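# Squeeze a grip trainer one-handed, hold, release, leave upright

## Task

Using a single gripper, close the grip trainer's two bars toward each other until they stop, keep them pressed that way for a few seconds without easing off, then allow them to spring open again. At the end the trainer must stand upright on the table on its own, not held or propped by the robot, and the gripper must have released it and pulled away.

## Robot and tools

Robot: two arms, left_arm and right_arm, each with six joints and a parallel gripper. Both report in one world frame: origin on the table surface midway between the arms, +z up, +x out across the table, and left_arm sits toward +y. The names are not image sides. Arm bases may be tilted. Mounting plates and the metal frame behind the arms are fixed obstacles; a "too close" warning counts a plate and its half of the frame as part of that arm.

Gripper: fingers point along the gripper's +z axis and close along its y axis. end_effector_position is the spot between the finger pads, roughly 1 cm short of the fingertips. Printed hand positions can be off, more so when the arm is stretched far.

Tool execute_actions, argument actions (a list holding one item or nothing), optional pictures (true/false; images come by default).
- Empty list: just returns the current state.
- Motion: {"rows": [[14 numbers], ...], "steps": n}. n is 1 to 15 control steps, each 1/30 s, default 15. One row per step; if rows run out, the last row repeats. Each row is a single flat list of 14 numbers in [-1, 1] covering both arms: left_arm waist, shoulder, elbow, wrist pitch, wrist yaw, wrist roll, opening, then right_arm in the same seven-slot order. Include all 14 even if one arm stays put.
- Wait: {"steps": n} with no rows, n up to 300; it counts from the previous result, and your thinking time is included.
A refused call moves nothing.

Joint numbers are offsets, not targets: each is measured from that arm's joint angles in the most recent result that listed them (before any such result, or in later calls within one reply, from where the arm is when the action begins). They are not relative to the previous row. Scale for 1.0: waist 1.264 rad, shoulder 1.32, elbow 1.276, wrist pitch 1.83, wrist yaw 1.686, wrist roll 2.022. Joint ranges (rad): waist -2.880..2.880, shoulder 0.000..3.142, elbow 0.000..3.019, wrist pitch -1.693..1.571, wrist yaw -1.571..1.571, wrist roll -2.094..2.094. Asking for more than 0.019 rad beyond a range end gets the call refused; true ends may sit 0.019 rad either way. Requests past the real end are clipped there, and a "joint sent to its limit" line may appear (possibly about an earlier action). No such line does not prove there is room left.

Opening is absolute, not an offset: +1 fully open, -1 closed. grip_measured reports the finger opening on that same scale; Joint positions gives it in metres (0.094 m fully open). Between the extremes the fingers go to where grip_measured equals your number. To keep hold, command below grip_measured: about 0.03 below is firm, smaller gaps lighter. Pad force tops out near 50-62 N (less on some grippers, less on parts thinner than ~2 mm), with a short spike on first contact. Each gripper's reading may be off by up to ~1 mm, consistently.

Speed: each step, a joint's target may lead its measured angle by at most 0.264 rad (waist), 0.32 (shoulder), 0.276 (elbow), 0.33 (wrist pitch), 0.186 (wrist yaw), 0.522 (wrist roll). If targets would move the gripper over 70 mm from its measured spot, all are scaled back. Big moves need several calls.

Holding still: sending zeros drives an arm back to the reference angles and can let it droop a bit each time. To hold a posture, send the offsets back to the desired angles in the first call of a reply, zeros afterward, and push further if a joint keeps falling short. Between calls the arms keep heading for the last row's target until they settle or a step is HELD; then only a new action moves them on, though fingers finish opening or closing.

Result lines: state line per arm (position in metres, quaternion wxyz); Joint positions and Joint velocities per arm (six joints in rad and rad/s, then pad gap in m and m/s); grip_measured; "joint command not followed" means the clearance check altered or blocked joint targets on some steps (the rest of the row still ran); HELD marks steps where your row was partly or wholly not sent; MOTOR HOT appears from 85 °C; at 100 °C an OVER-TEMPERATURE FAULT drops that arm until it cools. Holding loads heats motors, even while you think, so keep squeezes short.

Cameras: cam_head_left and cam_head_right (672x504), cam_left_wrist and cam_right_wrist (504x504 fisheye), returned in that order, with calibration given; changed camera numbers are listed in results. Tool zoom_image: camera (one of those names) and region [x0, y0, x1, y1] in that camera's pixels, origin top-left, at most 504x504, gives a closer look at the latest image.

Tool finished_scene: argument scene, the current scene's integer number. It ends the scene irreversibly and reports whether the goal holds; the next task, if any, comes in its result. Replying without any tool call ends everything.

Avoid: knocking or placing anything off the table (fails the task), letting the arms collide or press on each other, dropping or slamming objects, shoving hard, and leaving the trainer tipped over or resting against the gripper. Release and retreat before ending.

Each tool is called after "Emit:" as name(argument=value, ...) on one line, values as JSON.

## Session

Emit:
execute_actions(actions=[])

Scene clock: 0.00 s of 4800.00 s.
left_arm: end_effector_position=(+0.3142, +0.2200, +0.2042) grip_measured=+1.000 end_effector_quat_wxyz=(+0.299, +0.292, +0.649, -0.636) | right_arm: end_effector_position=(+0.2272, -0.1572, +0.1369) grip_measured=+1.000 end_effector_quat_wxyz=(+0.080, -0.537, +0.827, +0.144)
Joint positions: left_arm=[ 0.543  1.822  0.676 -0.713  0.842  1.623  0.094] | right_arm=[ 0.114  1.924  0.449  0.117  0.424 -0.945  0.094]
Joint velocities: left_arm=[-0.005 -0.005 -0.002  0.007  0.007  0.007  0.   ] | right_arm=[-0.005 -0.015  0.007 -0.002  0.051 -0.007  0.   ]
camera_calibration (this result's frames):
cam_left_wrist: T_world_to_cam=[[-0.759121, -0.0285406, 0.650324, 0.111613], [-0.539812, 0.585914, -0.604407, 0.168135], [-0.363784, -0.809871, -0.460186, 0.510933], [0, 0, 0, 1]] pos_world=[0.361358, 0.318462, 0.264161]
cam_right_wrist: T_world_to_cam=[[0.915971, -0.373688, -0.146129, -0.248837], [-0.314803, -0.895102, 0.315739, -0.108287], [-0.248788, -0.243206, -0.937526, 0.270581], [0, 0, 0, 1]] pos_world=[0.261156, -0.124108, 0.251505]

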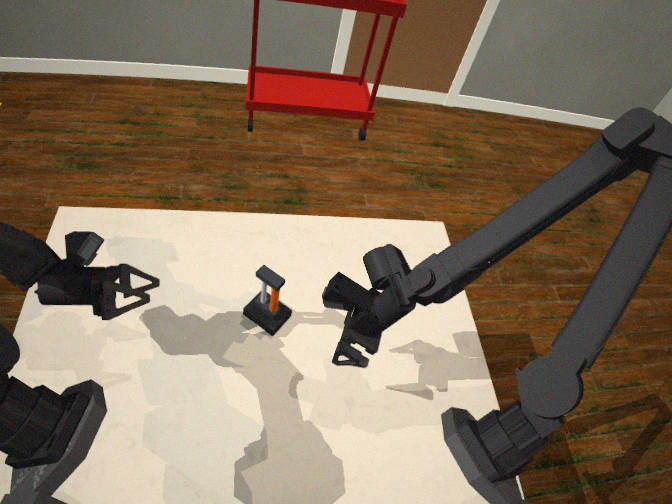

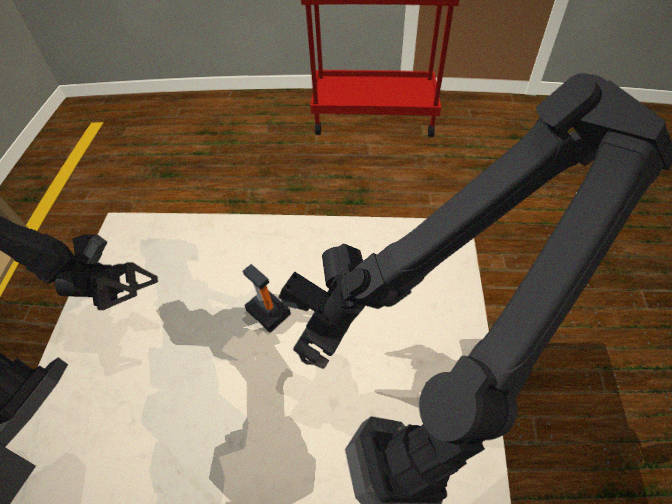

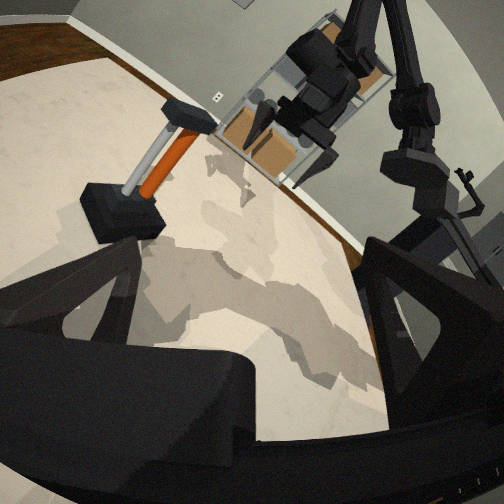

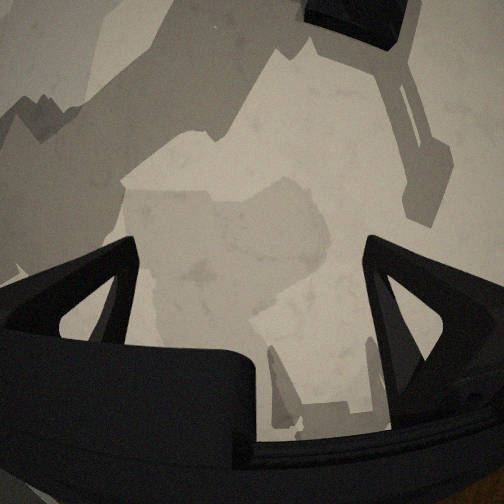

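Emit:
execute_actions(actions=[{"rows":[[0,0,0,0.9,-0.485,-0.4,1,-0.3,0,0,0,0,0,1]],"steps":15}], pictures=false)

Emit:
execute_actions(actions=[{"steps":60}])

Scene clock: 9.60 s of 4800.00 s.
left_arm: end_effector_position=(+0.5263, +0.4381, +0.0769) grip_measured=+1.000 end_effector_quat_wxyz=(+0.393, +0.063, +0.917, +0.015) | right_arm: end_effector_position=(+0.2062, -0.2533, +0.0652) grip_measured=+1.000 end_effector_quat_wxyz=(-0.030, -0.395, +0.907, +0.142)
Joint positions: left_arm=[0.542 1.819 0.677 0.824 0.028 0.858 0.094] | right_arm=[-0.28   1.924  0.461  0.117  0.427 -0.945  0.094]
Joint velocities: left_arm=[-0.005 -0.073  0.105  1.658  0.051 -0.227  0.   ] | right_arm=[ 0.063 -0.005 -0.012  0.002 -0.125 -0.007  0.   ]
Steps of this call (steps 1 to 90: nothing new was sent; then 6.10 s passed at rest; steps 91 to 105: all 15 steps of this action). Readings (joint positions):
91: left_arm=[0.542 1.820 0.671 -0.646 0.751 1.537] | right_arm=[0.095 1.924 0.449 0.117 0.416 -0.945]
92: left_arm=[0.542 1.819 0.663 -0.537 0.645 1.438] | right_arm=[0.049 1.924 0.450 0.117 0.414 -0.945]
94: left_arm=[0.542 1.820 0.661 -0.324 0.437 1.240] | right_arm=[-0.092 1.924 0.454 0.117 0.416 -0.945]
98: left_arm=[0.542 1.820 0.666 0.111 0.065 0.994] | right_arm=[-0.303 1.924 0.462 0.117 0.430 -0.945]
105: the state above

Scene clock: 11.60 s of 4800.00 s.
left_arm: end_effector_position=(+0.5406, +0.4569, +0.0923) grip_measured=+1.000 end_effector_quat_wxyz=(+0.426, +0.034, +0.903, +0.042) | right_arm: end_effector_position=(+0.2064, -0.2529, +0.0654) grip_measured=+1.000 end_effector_quat_wxyz=(-0.030, -0.395, +0.907, +0.142)
Joint positions: left_arm=[0.542 1.811 0.682 0.913 0.028 0.824 0.094] | right_arm=[-0.278  1.924  0.461  0.117  0.427 -0.945  0.094]
Joint velocities: left_arm=[ 0.005  0.005 -0.002 -0.002  0.037 -0.007  0.   ] | right_arm=[ 0.005 -0.015 -0.017 -0.002  0.037  0.037  0.   ]
Steps of this call (steps 1 to 30: the robot went on to your last target; steps 31 to 60: nothing new was sent). Readings (joint positions):
1: left_arm=[0.542 1.816 0.681 0.867 0.028 0.851] | right_arm=[-0.278 1.924 0.461 0.117 0.427 -0.945]
2: left_arm=[0.542 1.813 0.682 0.892 0.028 0.845] | right_arm=[-0.278 1.924 0.461 0.117 0.427 -0.945]
4: left_arm=[0.542 1.811 0.682 0.912 0.028 0.837] | right_arm=[-0.278 1.924 0.461 0.117 0.427 -0.945]
8: left_arm=[0.542 1.811 0.682 0.913 0.028 0.829] | right_arm=[-0.278 1.924 0.461 0.117 0.427 -0.945]
60: the state above
All arms were judged still, so your last target was given up. Only a new action makes them travel on or press farther. Fingers that are still opening or closing keep moving.
camera_calibration (this result's frames):
cam_left_wrist: T_world_to_cam=[[-0.0195572, -0.993889, -0.108637, 0.474369], [-0.967489, 0.0462168, -0.248654, 0.52881], [0.252155, 0.100242, -0.962481, 0.0311562], [0, 0, 0, 1]] pos_world=[0.513039, 0.443907, 0.213012]
cam_right_wrist: T_world_to_cam=[[0.716696, -0.640408, -0.276089, -0.29378], [-0.456425, -0.730064, 0.508608, -0.119546], [-0.527279, -0.238504, -0.815532, 0.225756], [0, 0, 0, 1]] pos_world=[0.275024, -0.221572, 0.163804]

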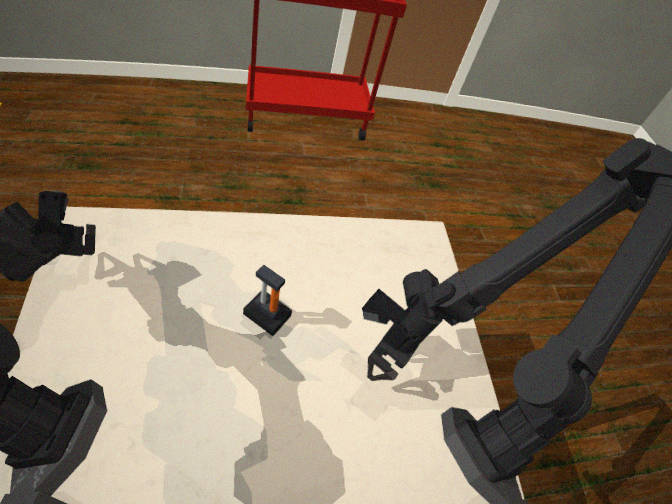

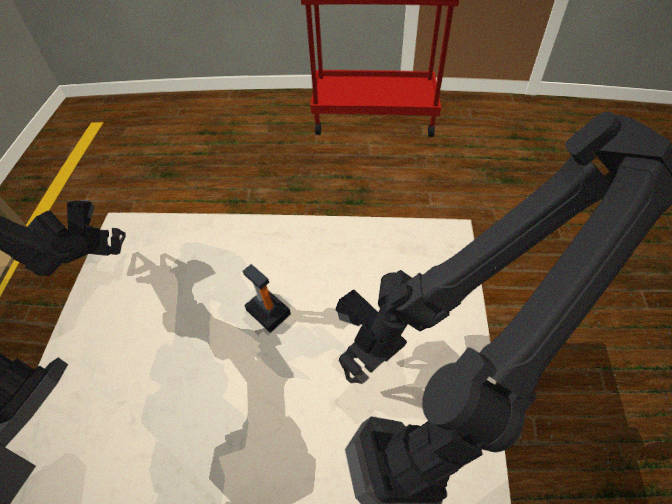

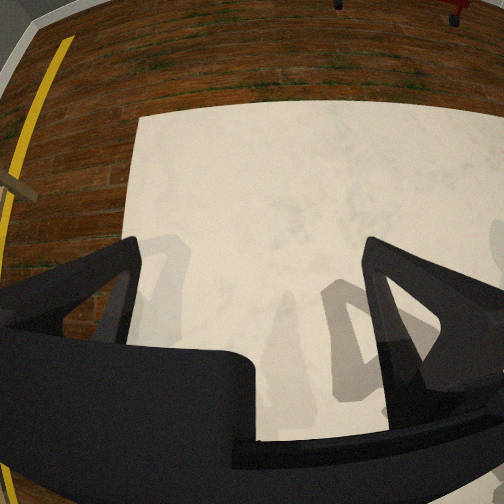

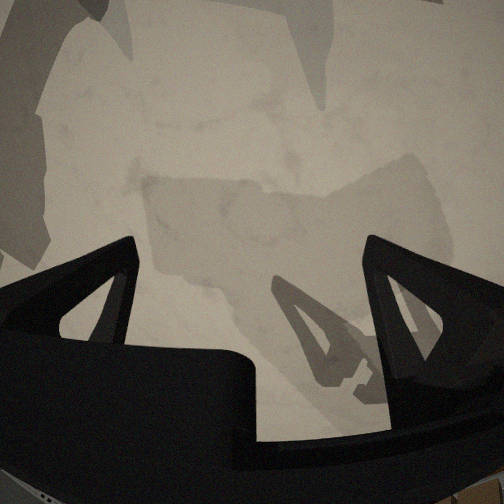

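Emit:
execute_actions(actions=[{"rows":[[0,0,-0.1,0.21,0,0,1,0,0,0,0,0,0,1],[0,0,-0.1,0.21,0,0,1,0,0,0,0,0,0,1],[0,0.1,-0.1,0.21,0,0,1,0,0,0,0,0,0,1],[-0.1,0.2,-0.1,0.21,0,0,1,0,0,0,0,0,0,1],[-0.3,0.3,-0.12,0.21,0,0,1,0,0,0,0,0,0,1],[-0.5,0.55,-0.12,0.21,0,0,1,0,0,0,0,0,0,1]],"steps":15}], pictures=false)

Emit:
execute_actions(actions=[{"steps":45}])

Scene clock: 19.33 s of 4800.00 s.
left_arm: end_effector_position=(+0.4815, +0.2309, +0.0865) grip_measured=+1.000 end_effector_quat_wxyz=(+0.448, +0.134, +0.880, -0.080) | right_arm: end_effector_position=(+0.2064, -0.2529, +0.0654) grip_measured=+1.000 end_effector_quat_wxyz=(-0.030, -0.395, +0.907, +0.142)
Joint positions: left_arm=[0.267 2.21  0.582 1.242 0.028 0.824 0.094] | right_arm=[-0.278  1.924  0.461  0.117  0.427 -0.945  0.094]
Joint velocities: left_arm=[-0.874  1.089 -0.012  0.061  0.051  0.022  0.   ] | right_arm=[-0.015 -0.005  0.002 -0.007  0.007  0.037  0.   ]
Steps of this call (steps 1 to 90: nothing new was sent; then 4.23 s passed at rest; steps 91 to 105: all 15 steps of this action). Readings (joint positions):
91: left_arm=[0.542 1.813 0.668 0.979 0.028 0.824] | right_arm=[-0.278 1.924 0.461 0.117 0.427 -0.945]
92: left_arm=[0.542 1.815 0.639 1.087 0.028 0.824] | right_arm=[-0.278 1.924 0.461 0.117 0.427 -0.945]
94: left_arm=[0.538 1.834 0.594 1.216 0.028 0.824] | right_arm=[-0.278 1.924 0.461 0.117 0.427 -0.945]
98: left_arm=[0.468 1.951 0.582 1.236 0.028 0.824] | right_arm=[-0.278 1.924 0.461 0.117 0.427 -0.945]
105: the state above

Scene clock: 20.83 s of 4800.00 s.
left_arm: end_effector_position=(+0.3380, +0.0268, +0.1225) grip_measured=+1.000 end_effector_quat_wxyz=(+0.411, +0.320, +0.818, -0.244) | right_arm: end_effector_position=(+0.2064, -0.2529, +0.0654) grip_measured=+1.000 end_effector_quat_wxyz=(-0.030, -0.395, +0.907, +0.142)
Joint positions: left_arm=[-0.117  2.546  0.533  1.279  0.03   0.824  0.094] | right_arm=[-0.278  1.924  0.461  0.117  0.427 -0.945  0.094]
Joint velocities: left_arm=[-0.005  0.005 -0.017  0.007 -0.037  0.007  0.   ] | right_arm=[-0.015 -0.015  0.022  0.002 -0.007  0.051  0.   ]
Steps of this call (steps 1 to 30: the robot went on to your last target; steps 31 to 45: nothing new was sent). Readings (joint positions):
1: left_arm=[0.236 2.248 0.582 1.243 0.028 0.824] | right_arm=[-0.278 1.924 0.461 0.117 0.427 -0.945]
2: left_arm=[0.204 2.287 0.582 1.243 0.028 0.824] | right_arm=[-0.278 1.924 0.461 0.117 0.427 -0.945]
4: left_arm=[0.135 2.361 0.582 1.245 0.028 0.824] | right_arm=[-0.278 1.924 0.461 0.117 0.427 -0.945]
8: left_arm=[-0.026 2.493 0.575 1.265 0.028 0.824] | right_arm=[-0.278 1.924 0.461 0.117 0.427 -0.945]
45: the state above
All arms were judged still, so your last target was given up. Only a new action makes them travel on or press farther. Fingers that are still opening or closing keep moving.
camera_calibration (this result's frames):
cam_left_wrist: T_world_to_cam=[[-0.720376, -0.680931, 0.131878, 0.245231], [-0.67645, 0.647761, -0.350459, 0.258187], [0.153213, -0.341672, -0.927247, 0.195349], [0, 0, 0, 1]] pos_world=[0.321379, 0.0664867, 0.23928]
cam_right_wrist: T_world_to_cam=[[0.716696, -0.640408, -0.276089, -0.29378], [-0.456425, -0.730064, 0.508608, -0.119546], [-0.527279, -0.238504, -0.815532, 0.225756], [0, 0, 0, 1]] pos_world=[0.275024, -0.221572, 0.163804]

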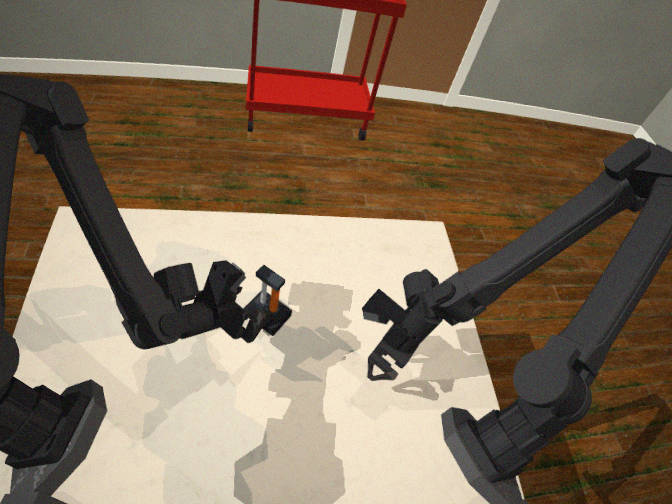

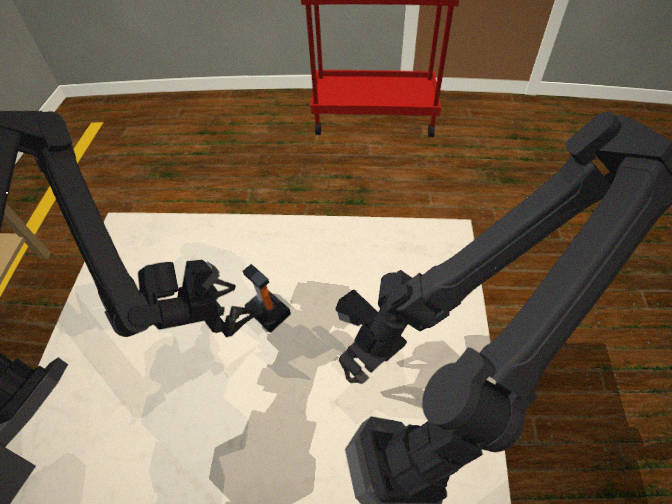

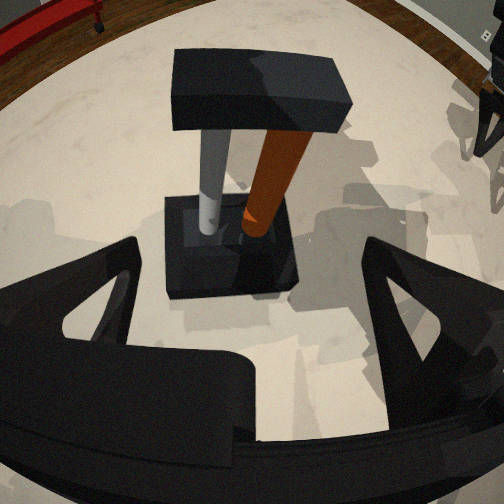

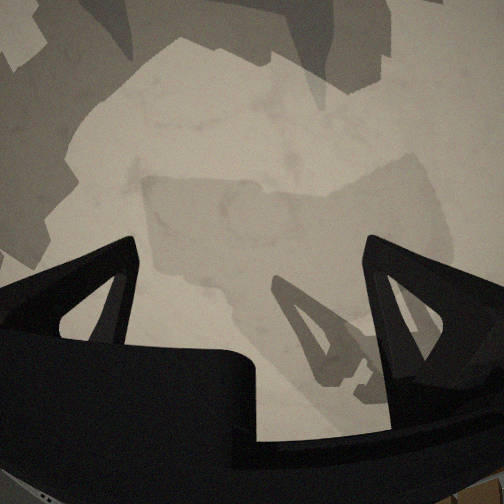

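Emit:
execute_actions(actions=[{"rows":[[-0.03,0.07,0.09,0,0,0,1,0,0,0,0,0,0,1]],"steps":15}])

Scene clock: 24.37 s of 4800.00 s.
left_arm: end_effector_position=(+0.3553, -0.0066, +0.1044) grip_measured=+1.000 end_effector_quat_wxyz=(+0.428, +0.320, +0.810, -0.241) | right_arm: end_effector_position=(+0.2064, -0.2529, +0.0654) grip_measured=+1.000 end_effector_quat_wxyz=(-0.030, -0.395, +0.907, +0.142)
Joint positions: left_arm=[-0.138  2.63   0.649  1.279  0.03   0.824  0.094] | right_arm=[-0.278  1.924  0.461  0.117  0.427 -0.945  0.094]
Joint velocities: left_arm=[-0.005 -0.015  0.007 -0.007 -0.095 -0.007  0.   ] | right_arm=[-0.005 -0.005 -0.002  0.002  0.007  0.022  0.   ]
Steps of this call (steps 1 to 90: nothing new was sent; then 0.03 s passed at rest; steps 91 to 105: all 15 steps of this action). Readings (joint positions):
91: left_arm=[-0.118 2.553 0.544 1.279 0.030 0.824] | right_arm=[-0.278 1.924 0.461 0.117 0.427 -0.945]
92: left_arm=[-0.121 2.569 0.569 1.279 0.030 0.824] | right_arm=[-0.278 1.924 0.461 0.117 0.427 -0.945]
94: left_arm=[-0.129 2.607 0.626 1.279 0.030 0.824] | right_arm=[-0.278 1.924 0.461 0.117 0.427 -0.945]
98: left_arm=[-0.138 2.630 0.649 1.279 0.030 0.824] | right_arm=[-0.278 1.924 0.461 0.117 0.427 -0.945]
105: the state above
camera_calibration (this result's frames):
cam_left_wrist: T_world_to_cam=[[-0.720602, -0.684099, 0.112881, 0.239352], [-0.667044, 0.639593, -0.382065, 0.285048], [0.189172, -0.350614, -0.917215, 0.150675], [0, 0, 0, 1]] pos_world=[0.334113, 0.034254, 0.22009]
cam_right_wrist: T_world_to_cam=[[0.716696, -0.640408, -0.276089, -0.29378], [-0.456425, -0.730064, 0.508608, -0.119546], [-0.527279, -0.238504, -0.815532, 0.225756], [0, 0, 0, 1]] pos_world=[0.275024, -0.221572, 0.163804]

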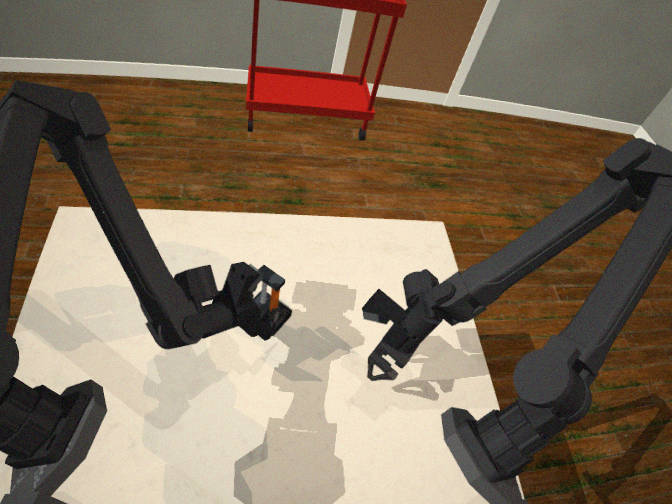

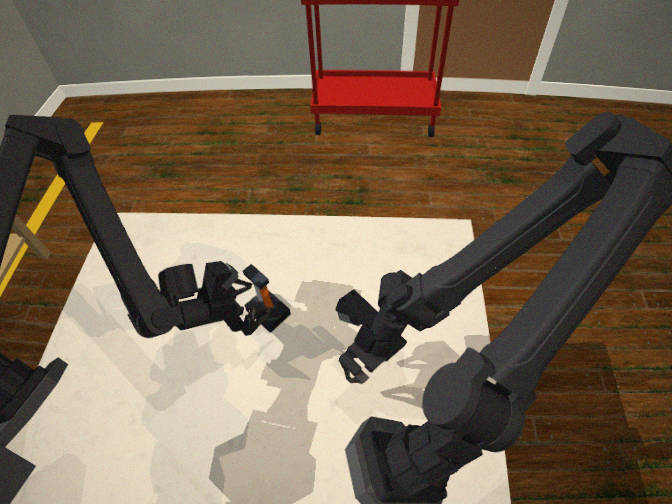

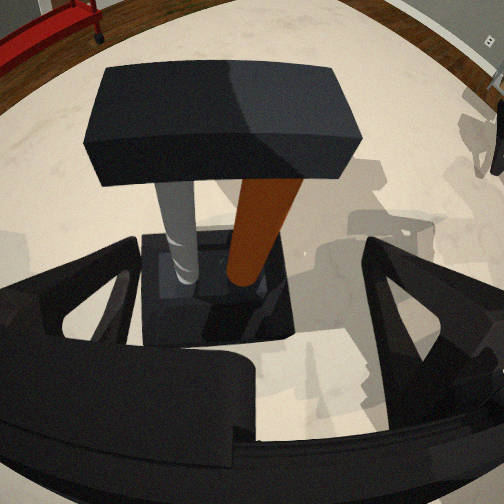

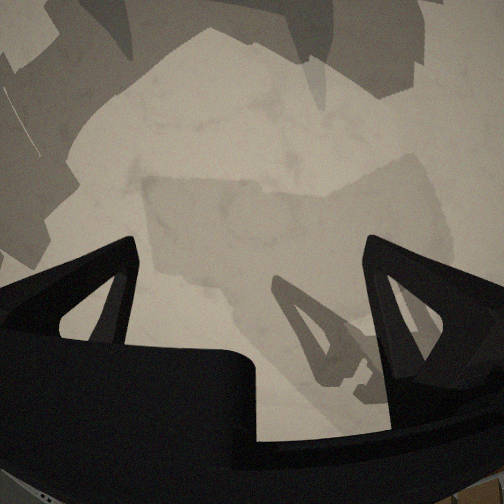

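Emit:
execute_actions(actions=[{"rows":[[0.02,0.01,0.045,0,0,0,1,0,0,0,0,0,0,1]],"steps":15}])

Scene clock: 27.77 s of 4800.00 s.
left_arm: end_effector_position=(+0.3812, -0.0138, +0.1030) grip_measured=+1.000 end_effector_quat_wxyz=(+0.449, +0.308, +0.807, -0.231) | right_arm: end_effector_position=(+0.2064, -0.2529, +0.0654) grip_measured=+1.000 end_effector_quat_wxyz=(-0.030, -0.395, +0.907, +0.142)
Joint positions: left_arm=[-0.138  2.633  0.704  1.279  0.03   0.824  0.094] | right_arm=[-0.278  1.924  0.461  0.117  0.427 -0.945  0.094]
Joint velocities: left_arm=[-0.005 -0.005  0.002  0.012  0.007 -0.007  0.   ] | right_arm=[-0.015 -0.005 -0.022  0.007  0.066  0.051  0.   ]
Steps of this call (steps 1 to 15: the robot went on to your last target; steps 16 to 87: nothing new was sent; steps 88 to 102: all 15 steps of this action). Readings (joint positions):
88: left_arm=[-0.138 2.631 0.655 1.279 0.030 0.824] | right_arm=[-0.278 1.924 0.461 0.117 0.427 -0.945]
89: left_arm=[-0.138 2.633 0.665 1.279 0.030 0.824] | right_arm=[-0.278 1.924 0.461 0.117 0.427 -0.945]
91: left_arm=[-0.138 2.633 0.690 1.279 0.030 0.824] | right_arm=[-0.278 1.924 0.461 0.117 0.427 -0.945]
95: left_arm=[-0.138 2.633 0.704 1.279 0.030 0.824] | right_arm=[-0.278 1.924 0.461 0.117 0.427 -0.945]
102: the state above
camera_calibration (this result's frames):
cam_left_wrist: T_world_to_cam=[[-0.699453, -0.70868, 0.0924011, 0.24693], [-0.674737, 0.612202, -0.412237, 0.312079], [0.235576, -0.350687, -0.906379, 0.123143], [0, 0, 0, 1]] pos_world=[0.354278, 0.0271236, 0.217448]
cam_right_wrist: T_world_to_cam=[[0.716696, -0.640408, -0.276089, -0.29378], [-0.456425, -0.730064, 0.508608, -0.119546], [-0.527279, -0.238504, -0.815532, 0.225756], [0, 0, 0, 1]] pos_world=[0.275024, -0.221572, 0.163804]

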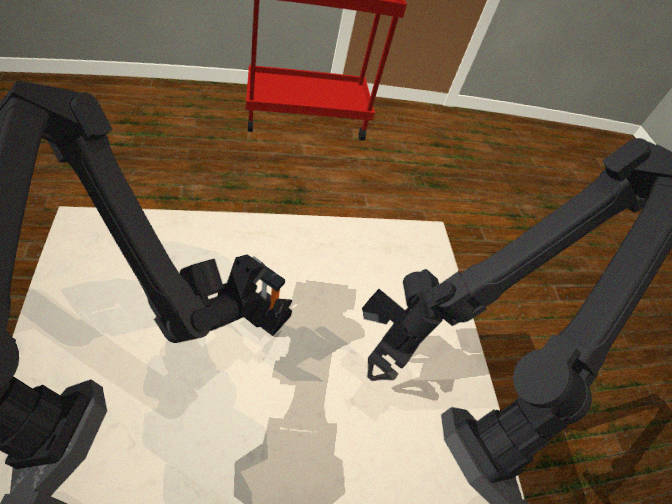

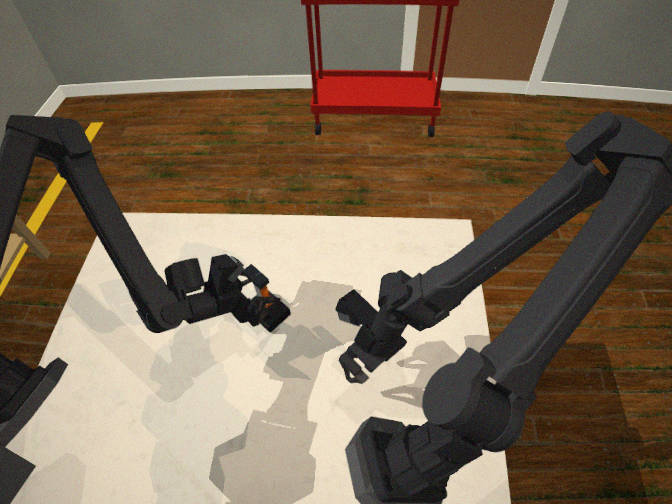

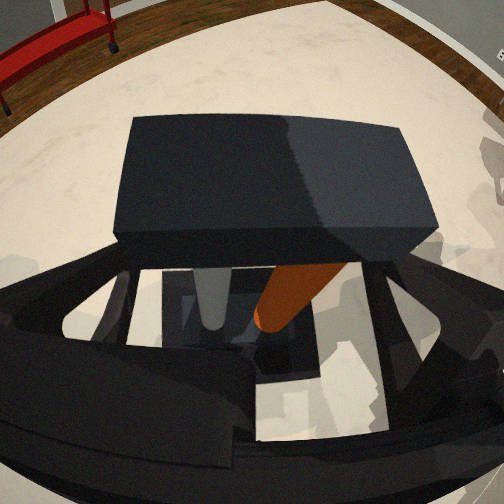

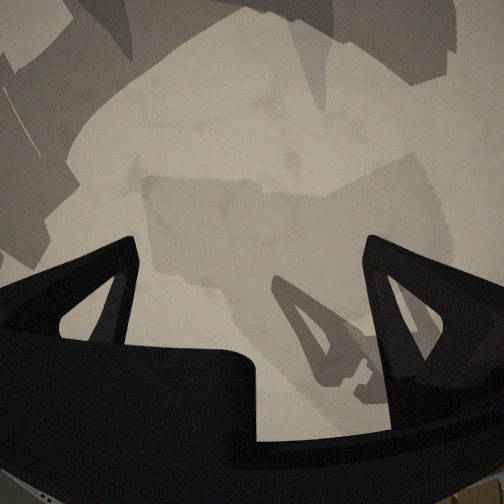

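Emit:
execute_actions(actions=[{"rows":[[0,0,0,0,0,0,0.3,0,0,0,0,0,0,1],[0,0,0,0,0,0,0.3,0,0,0,0,0,0,1],[0,0,0,0,0,0,0.3,0,0,0,0,0,0,1],[0,0,0,0,0,0,0,0,0,0,0,0,0,1],[0,0,0,0,0,0,0,0,0,0,0,0,0,1],[0,0,0,0,0,0,0,0,0,0,0,0,0,1],[0,0,0,0,0,0,-0.2,0,0,0,0,0,0,1],[0,0,0,0,0,0,-0.2,0,0,0,0,0,0,1],[0,0,0,0,0,0,-0.2,0,0,0,0,0,0,1],[0,0,0,0,0,0,-0.4,0,0,0,0,0,0,1],[0,0,0,0,0,0,-0.4,0,0,0,0,0,0,1],[0,0,0,0,0,0,-1,0,0,0,0,0,0,1]],"steps":15}], pictures=false)

Emit:
execute_actions(actions=[{"steps":180}])

Scene clock: 35.50 s of 4800.00 s.
left_arm: end_effector_position=(+0.3803, -0.0162, +0.1052) grip_measured=-0.289 end_effector_quat_wxyz=(+0.453, +0.314, +0.801, -0.233) | right_arm: end_effector_position=(+0.2064, -0.2529, +0.0654) grip_measured=+1.000 end_effector_quat_wxyz=(-0.030, -0.395, +0.907, +0.142)
Joint positions: left_arm=[-0.141  2.633  0.704  1.279  0.042  0.836  0.033] | right_arm=[-0.278  1.924  0.461  0.117  0.427 -0.945  0.094]
Joint velocities: left_arm=[-0.005  0.005 -0.007 -0.002  0.007 -0.051 -0.   ] | right_arm=[-0.005 -0.005  0.012  0.007  0.022  0.022  0.   ]
Steps of this call (steps 1 to 15: the robot went on to your last target; steps 16 to 110: nothing new was sent; then 3.57 s passed at rest; steps 111 to 125: all 15 steps of this action). Readings (joint positions):
111: left_arm=[-0.138 2.633 0.704 1.279 0.030 0.824] | right_arm=[-0.278 1.924 0.461 0.117 0.427 -0.945]
112: left_arm=[-0.138 2.633 0.704 1.279 0.030 0.824] | right_arm=[-0.278 1.924 0.461 0.117 0.427 -0.945]
114: left_arm=[-0.138 2.633 0.704 1.279 0.030 0.824] | right_arm=[-0.278 1.924 0.461 0.117 0.427 -0.945]
118: left_arm=[-0.140 2.634 0.704 1.279 0.040 0.825] | right_arm=[-0.278 1.924 0.461 0.117 0.427 -0.945]
125: the state above

Scene clock: 41.50 s of 4800.00 s.
left_arm: end_effector_position=(+0.3803, -0.0162, +0.1052) grip_measured=-0.289 end_effector_quat_wxyz=(+0.453, +0.314, +0.801, -0.233) | right_arm: end_effector_position=(+0.2064, -0.2529, +0.0654) grip_measured=+1.000 end_effector_quat_wxyz=(-0.030, -0.395, +0.907, +0.142)
Joint positions: left_arm=[-0.141  2.633  0.704  1.279  0.042  0.836  0.033] | right_arm=[-0.278  1.924  0.461  0.117  0.427 -0.945  0.094]
Joint velocities: left_arm=[ 0.005  0.005 -0.012  0.012  0.022 -0.095  0.   ] | right_arm=[-0.005  0.005 -0.012  0.007  0.066  0.081  0.   ]
Steps of this call (steps 1 to 15: the robot went on to your last target; steps 16 to 110: nothing new was sent; then 2.33 s passed at rest). Readings (joint positions):
1: left_arm=[-0.141 2.633 0.704 1.279 0.042 0.836] | right_arm=[-0.278 1.924 0.461 0.117 0.427 -0.945]
2: left_arm=[-0.141 2.633 0.704 1.279 0.042 0.836] | right_arm=[-0.278 1.924 0.461 0.117 0.427 -0.945]
4: left_arm=[-0.141 2.633 0.704 1.279 0.042 0.836] | right_arm=[-0.278 1.924 0.461 0.117 0.427 -0.945]
8: left_arm=[-0.141 2.633 0.704 1.279 0.042 0.836] | right_arm=[-0.278 1.924 0.461 0.117 0.427 -0.945]
110: the state above
All arms were judged still, so your last target was given up. Only a new action makes them travel on or press farther. Fingers that are still opening or closing keep moving.
camera_calibration (this result's frames):
cam_left_wrist: T_world_to_cam=[[-0.710871, -0.698095, 0.0855883, 0.249613], [-0.660351, 0.620594, -0.422847, 0.309683], [0.242071, -0.357108, -0.90215, 0.121481], [0, 0, 0, 1]] pos_world=[0.352535, 0.0254477, 0.219179]
cam_right_wrist: T_world_to_cam=[[0.716696, -0.640408, -0.276089, -0.29378], [-0.456425, -0.730064, 0.508608, -0.119546], [-0.527279, -0.238504, -0.815532, 0.225756], [0, 0, 0, 1]] pos_world=[0.275024, -0.221572, 0.163804]

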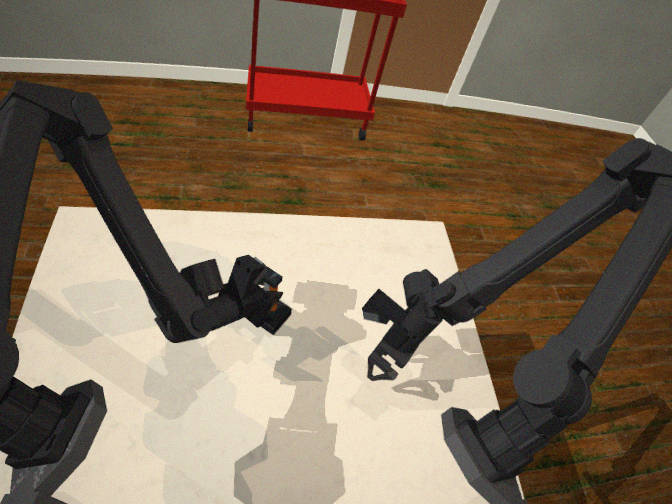

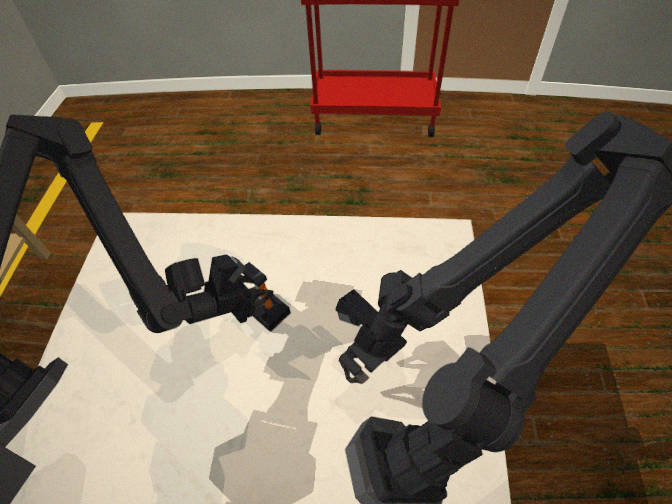

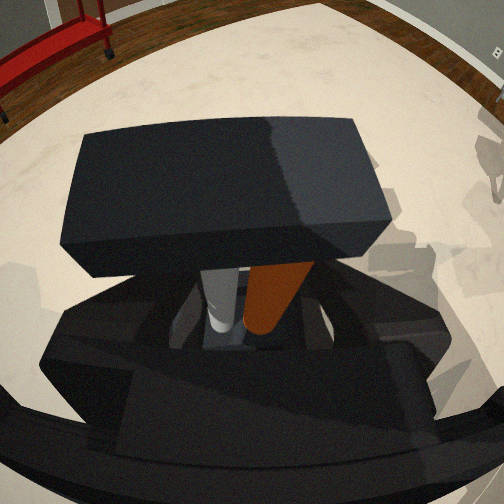

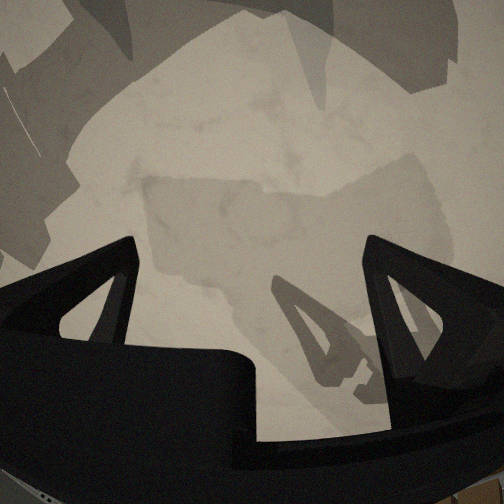

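Emit:
execute_actions(actions=[{"rows":[[0,0,0,0,0,0,-0.1,0,0,0,0,0,0,1],[0,0,0,0,0,0,-0.1,0,0,0,0,0,0,1],[0,0,0,0,0,0,0.2,0,0,0,0,0,0,1],[0,0,0,0,0,0,0.2,0,0,0,0,0,0,1],[0,0,0,0,0,0,1,0,0,0,0,0,0,1]],"steps":15}], pictures=false)

Emit:
execute_actions(actions=[{"rows":[[0.01,0,-0.07,0,0,0,1,0,0,0,0,0,0,1],[0.02,0,-0.14,0,0,0,1,0,0,0,0,0,0,1],[0.04,0,-0.2,0,0,0,1,0,0,0,0,0,0,1]],"steps":15}])

Scene clock: 46.73 s of 4800.00 s.
left_arm: end_effector_position=(+0.3804, -0.0159, +0.1049) grip_measured=+1.000 end_effector_quat_wxyz=(+0.453, +0.317, +0.801, -0.231) | right_arm: end_effector_position=(+0.2064, -0.2529, +0.0654) grip_measured=+1.000 end_effector_quat_wxyz=(-0.030, -0.395, +0.907, +0.142)
Joint positions: left_arm=[-0.141  2.633  0.704  1.279  0.039  0.843  0.094] | right_arm=[-0.278  1.924  0.461  0.117  0.427 -0.945  0.094]
Joint velocities: left_arm=[-0.005 -0.005 -0.007  0.002 -0.007 -0.007  0.   ] | right_arm=[ 0.005 -0.005  0.012 -0.007 -0.007 -0.022  0.   ]
Steps of this call (steps 1 to 90: nothing new was sent; then 1.73 s passed at rest; steps 91 to 105: all 15 steps of this action). Readings (joint positions):
91: left_arm=[-0.141 2.633 0.704 1.279 0.041 0.837] | right_arm=[-0.278 1.924 0.461 0.117 0.427 -0.945]
92: left_arm=[-0.141 2.633 0.704 1.279 0.038 0.841] | right_arm=[-0.278 1.924 0.461 0.117 0.427 -0.945]
94: left_arm=[-0.141 2.633 0.704 1.279 0.038 0.843] | right_arm=[-0.278 1.924 0.461 0.117 0.427 -0.945]
98: left_arm=[-0.141 2.633 0.704 1.279 0.039 0.843] | right_arm=[-0.278 1.924 0.461 0.117 0.427 -0.945]
105: the state above

Scene clock: 47.23 s of 4800.00 s.
left_arm: end_effector_position=(+0.2563, +0.0322, +0.1135) grip_measured=+1.000 end_effector_quat_wxyz=(+0.343, +0.366, +0.819, -0.278) | right_arm: end_effector_position=(+0.2064, -0.2529, +0.0654) grip_measured=+1.000 end_effector_quat_wxyz=(-0.030, -0.395, +0.907, +0.142)
Joint positions: left_arm=[-0.116  2.63   0.44   1.279  0.039  0.843  0.094] | right_arm=[-0.278  1.924  0.461  0.117  0.427 -0.945  0.094]
Joint velocities: left_arm=[-0.005 -0.015  0.002 -0.002  0.007 -0.095  0.   ] | right_arm=[-0.015  0.005 -0.007 -0.007  0.022 -0.007  0.   ]
Steps of this call (steps 1 to 15: all 15 steps of this action). Readings (joint positions):
1: left_arm=[-0.141 2.633 0.698 1.279 0.039 0.843] | right_arm=[-0.278 1.924 0.461 0.117 0.427 -0.945]
2: left_arm=[-0.141 2.630 0.679 1.279 0.039 0.843] | right_arm=[-0.278 1.924 0.461 0.117 0.427 -0.945]
4: left_arm=[-0.141 2.624 0.608 1.279 0.039 0.843] | right_arm=[-0.278 1.924 0.461 0.117 0.427 -0.945]
8: left_arm=[-0.125 2.627 0.456 1.279 0.039 0.843] | right_arm=[-0.278 1.924 0.461 0.117 0.427 -0.945]
15: the state above
camera_calibration (this result's frames):
cam_left_wrist: T_world_to_cam=[[-0.787664, -0.582501, 0.200696, 0.197529], [-0.616101, 0.743474, -0.260128, 0.167462], [0.0023127, -0.328542, -0.944487, 0.241587], [0, 0, 0, 1]] pos_world=[0.258201, 0.069929, 0.232094]
cam_right_wrist: T_world_to_cam=[[0.716696, -0.640408, -0.276089, -0.29378], [-0.456425, -0.730064, 0.508608, -0.119546], [-0.527279, -0.238504, -0.815532, 0.225756], [0, 0, 0, 1]] pos_world=[0.275024, -0.221572, 0.163804]

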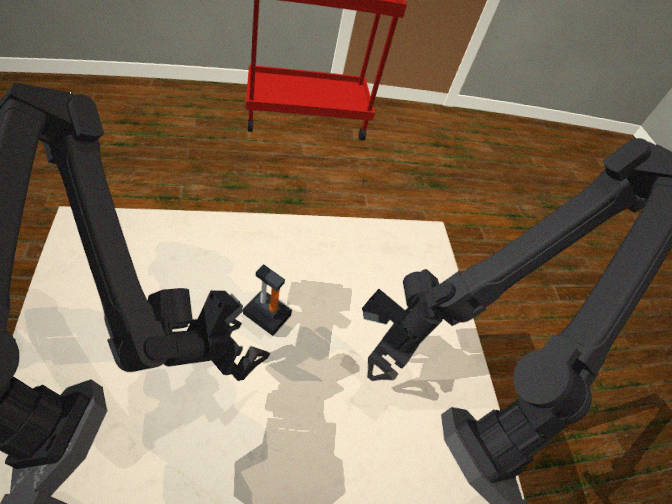

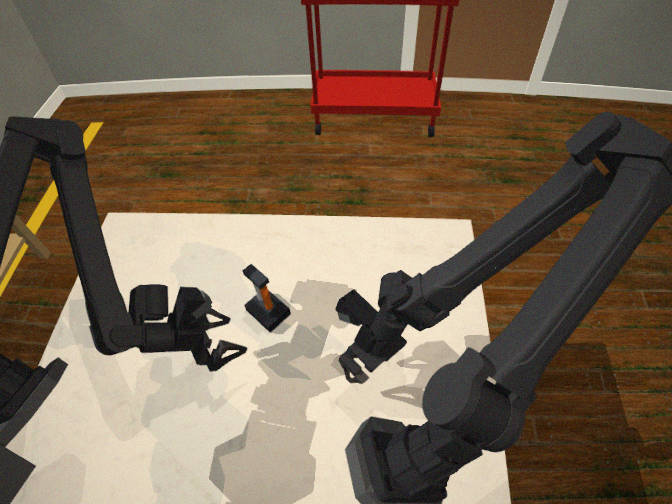

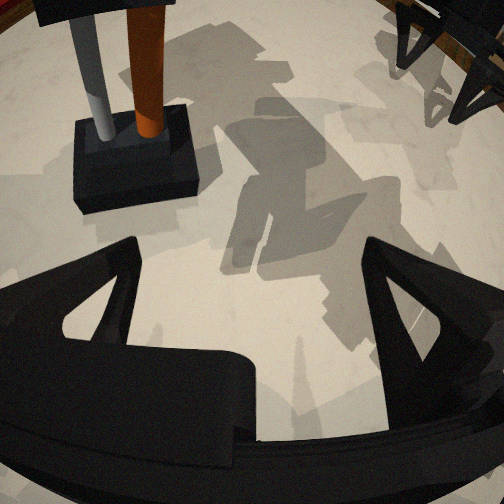

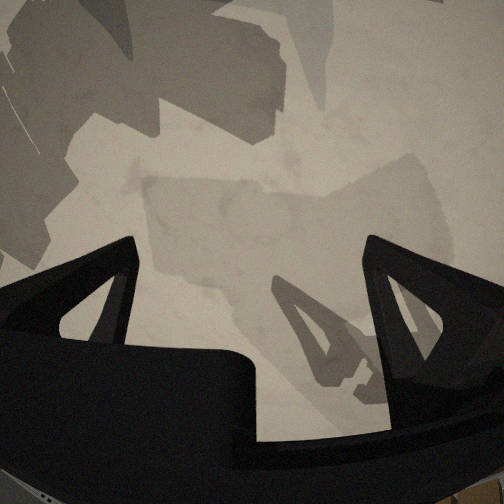

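Emit:
finished_scene(scene=2)

The scene is finished: the task was done.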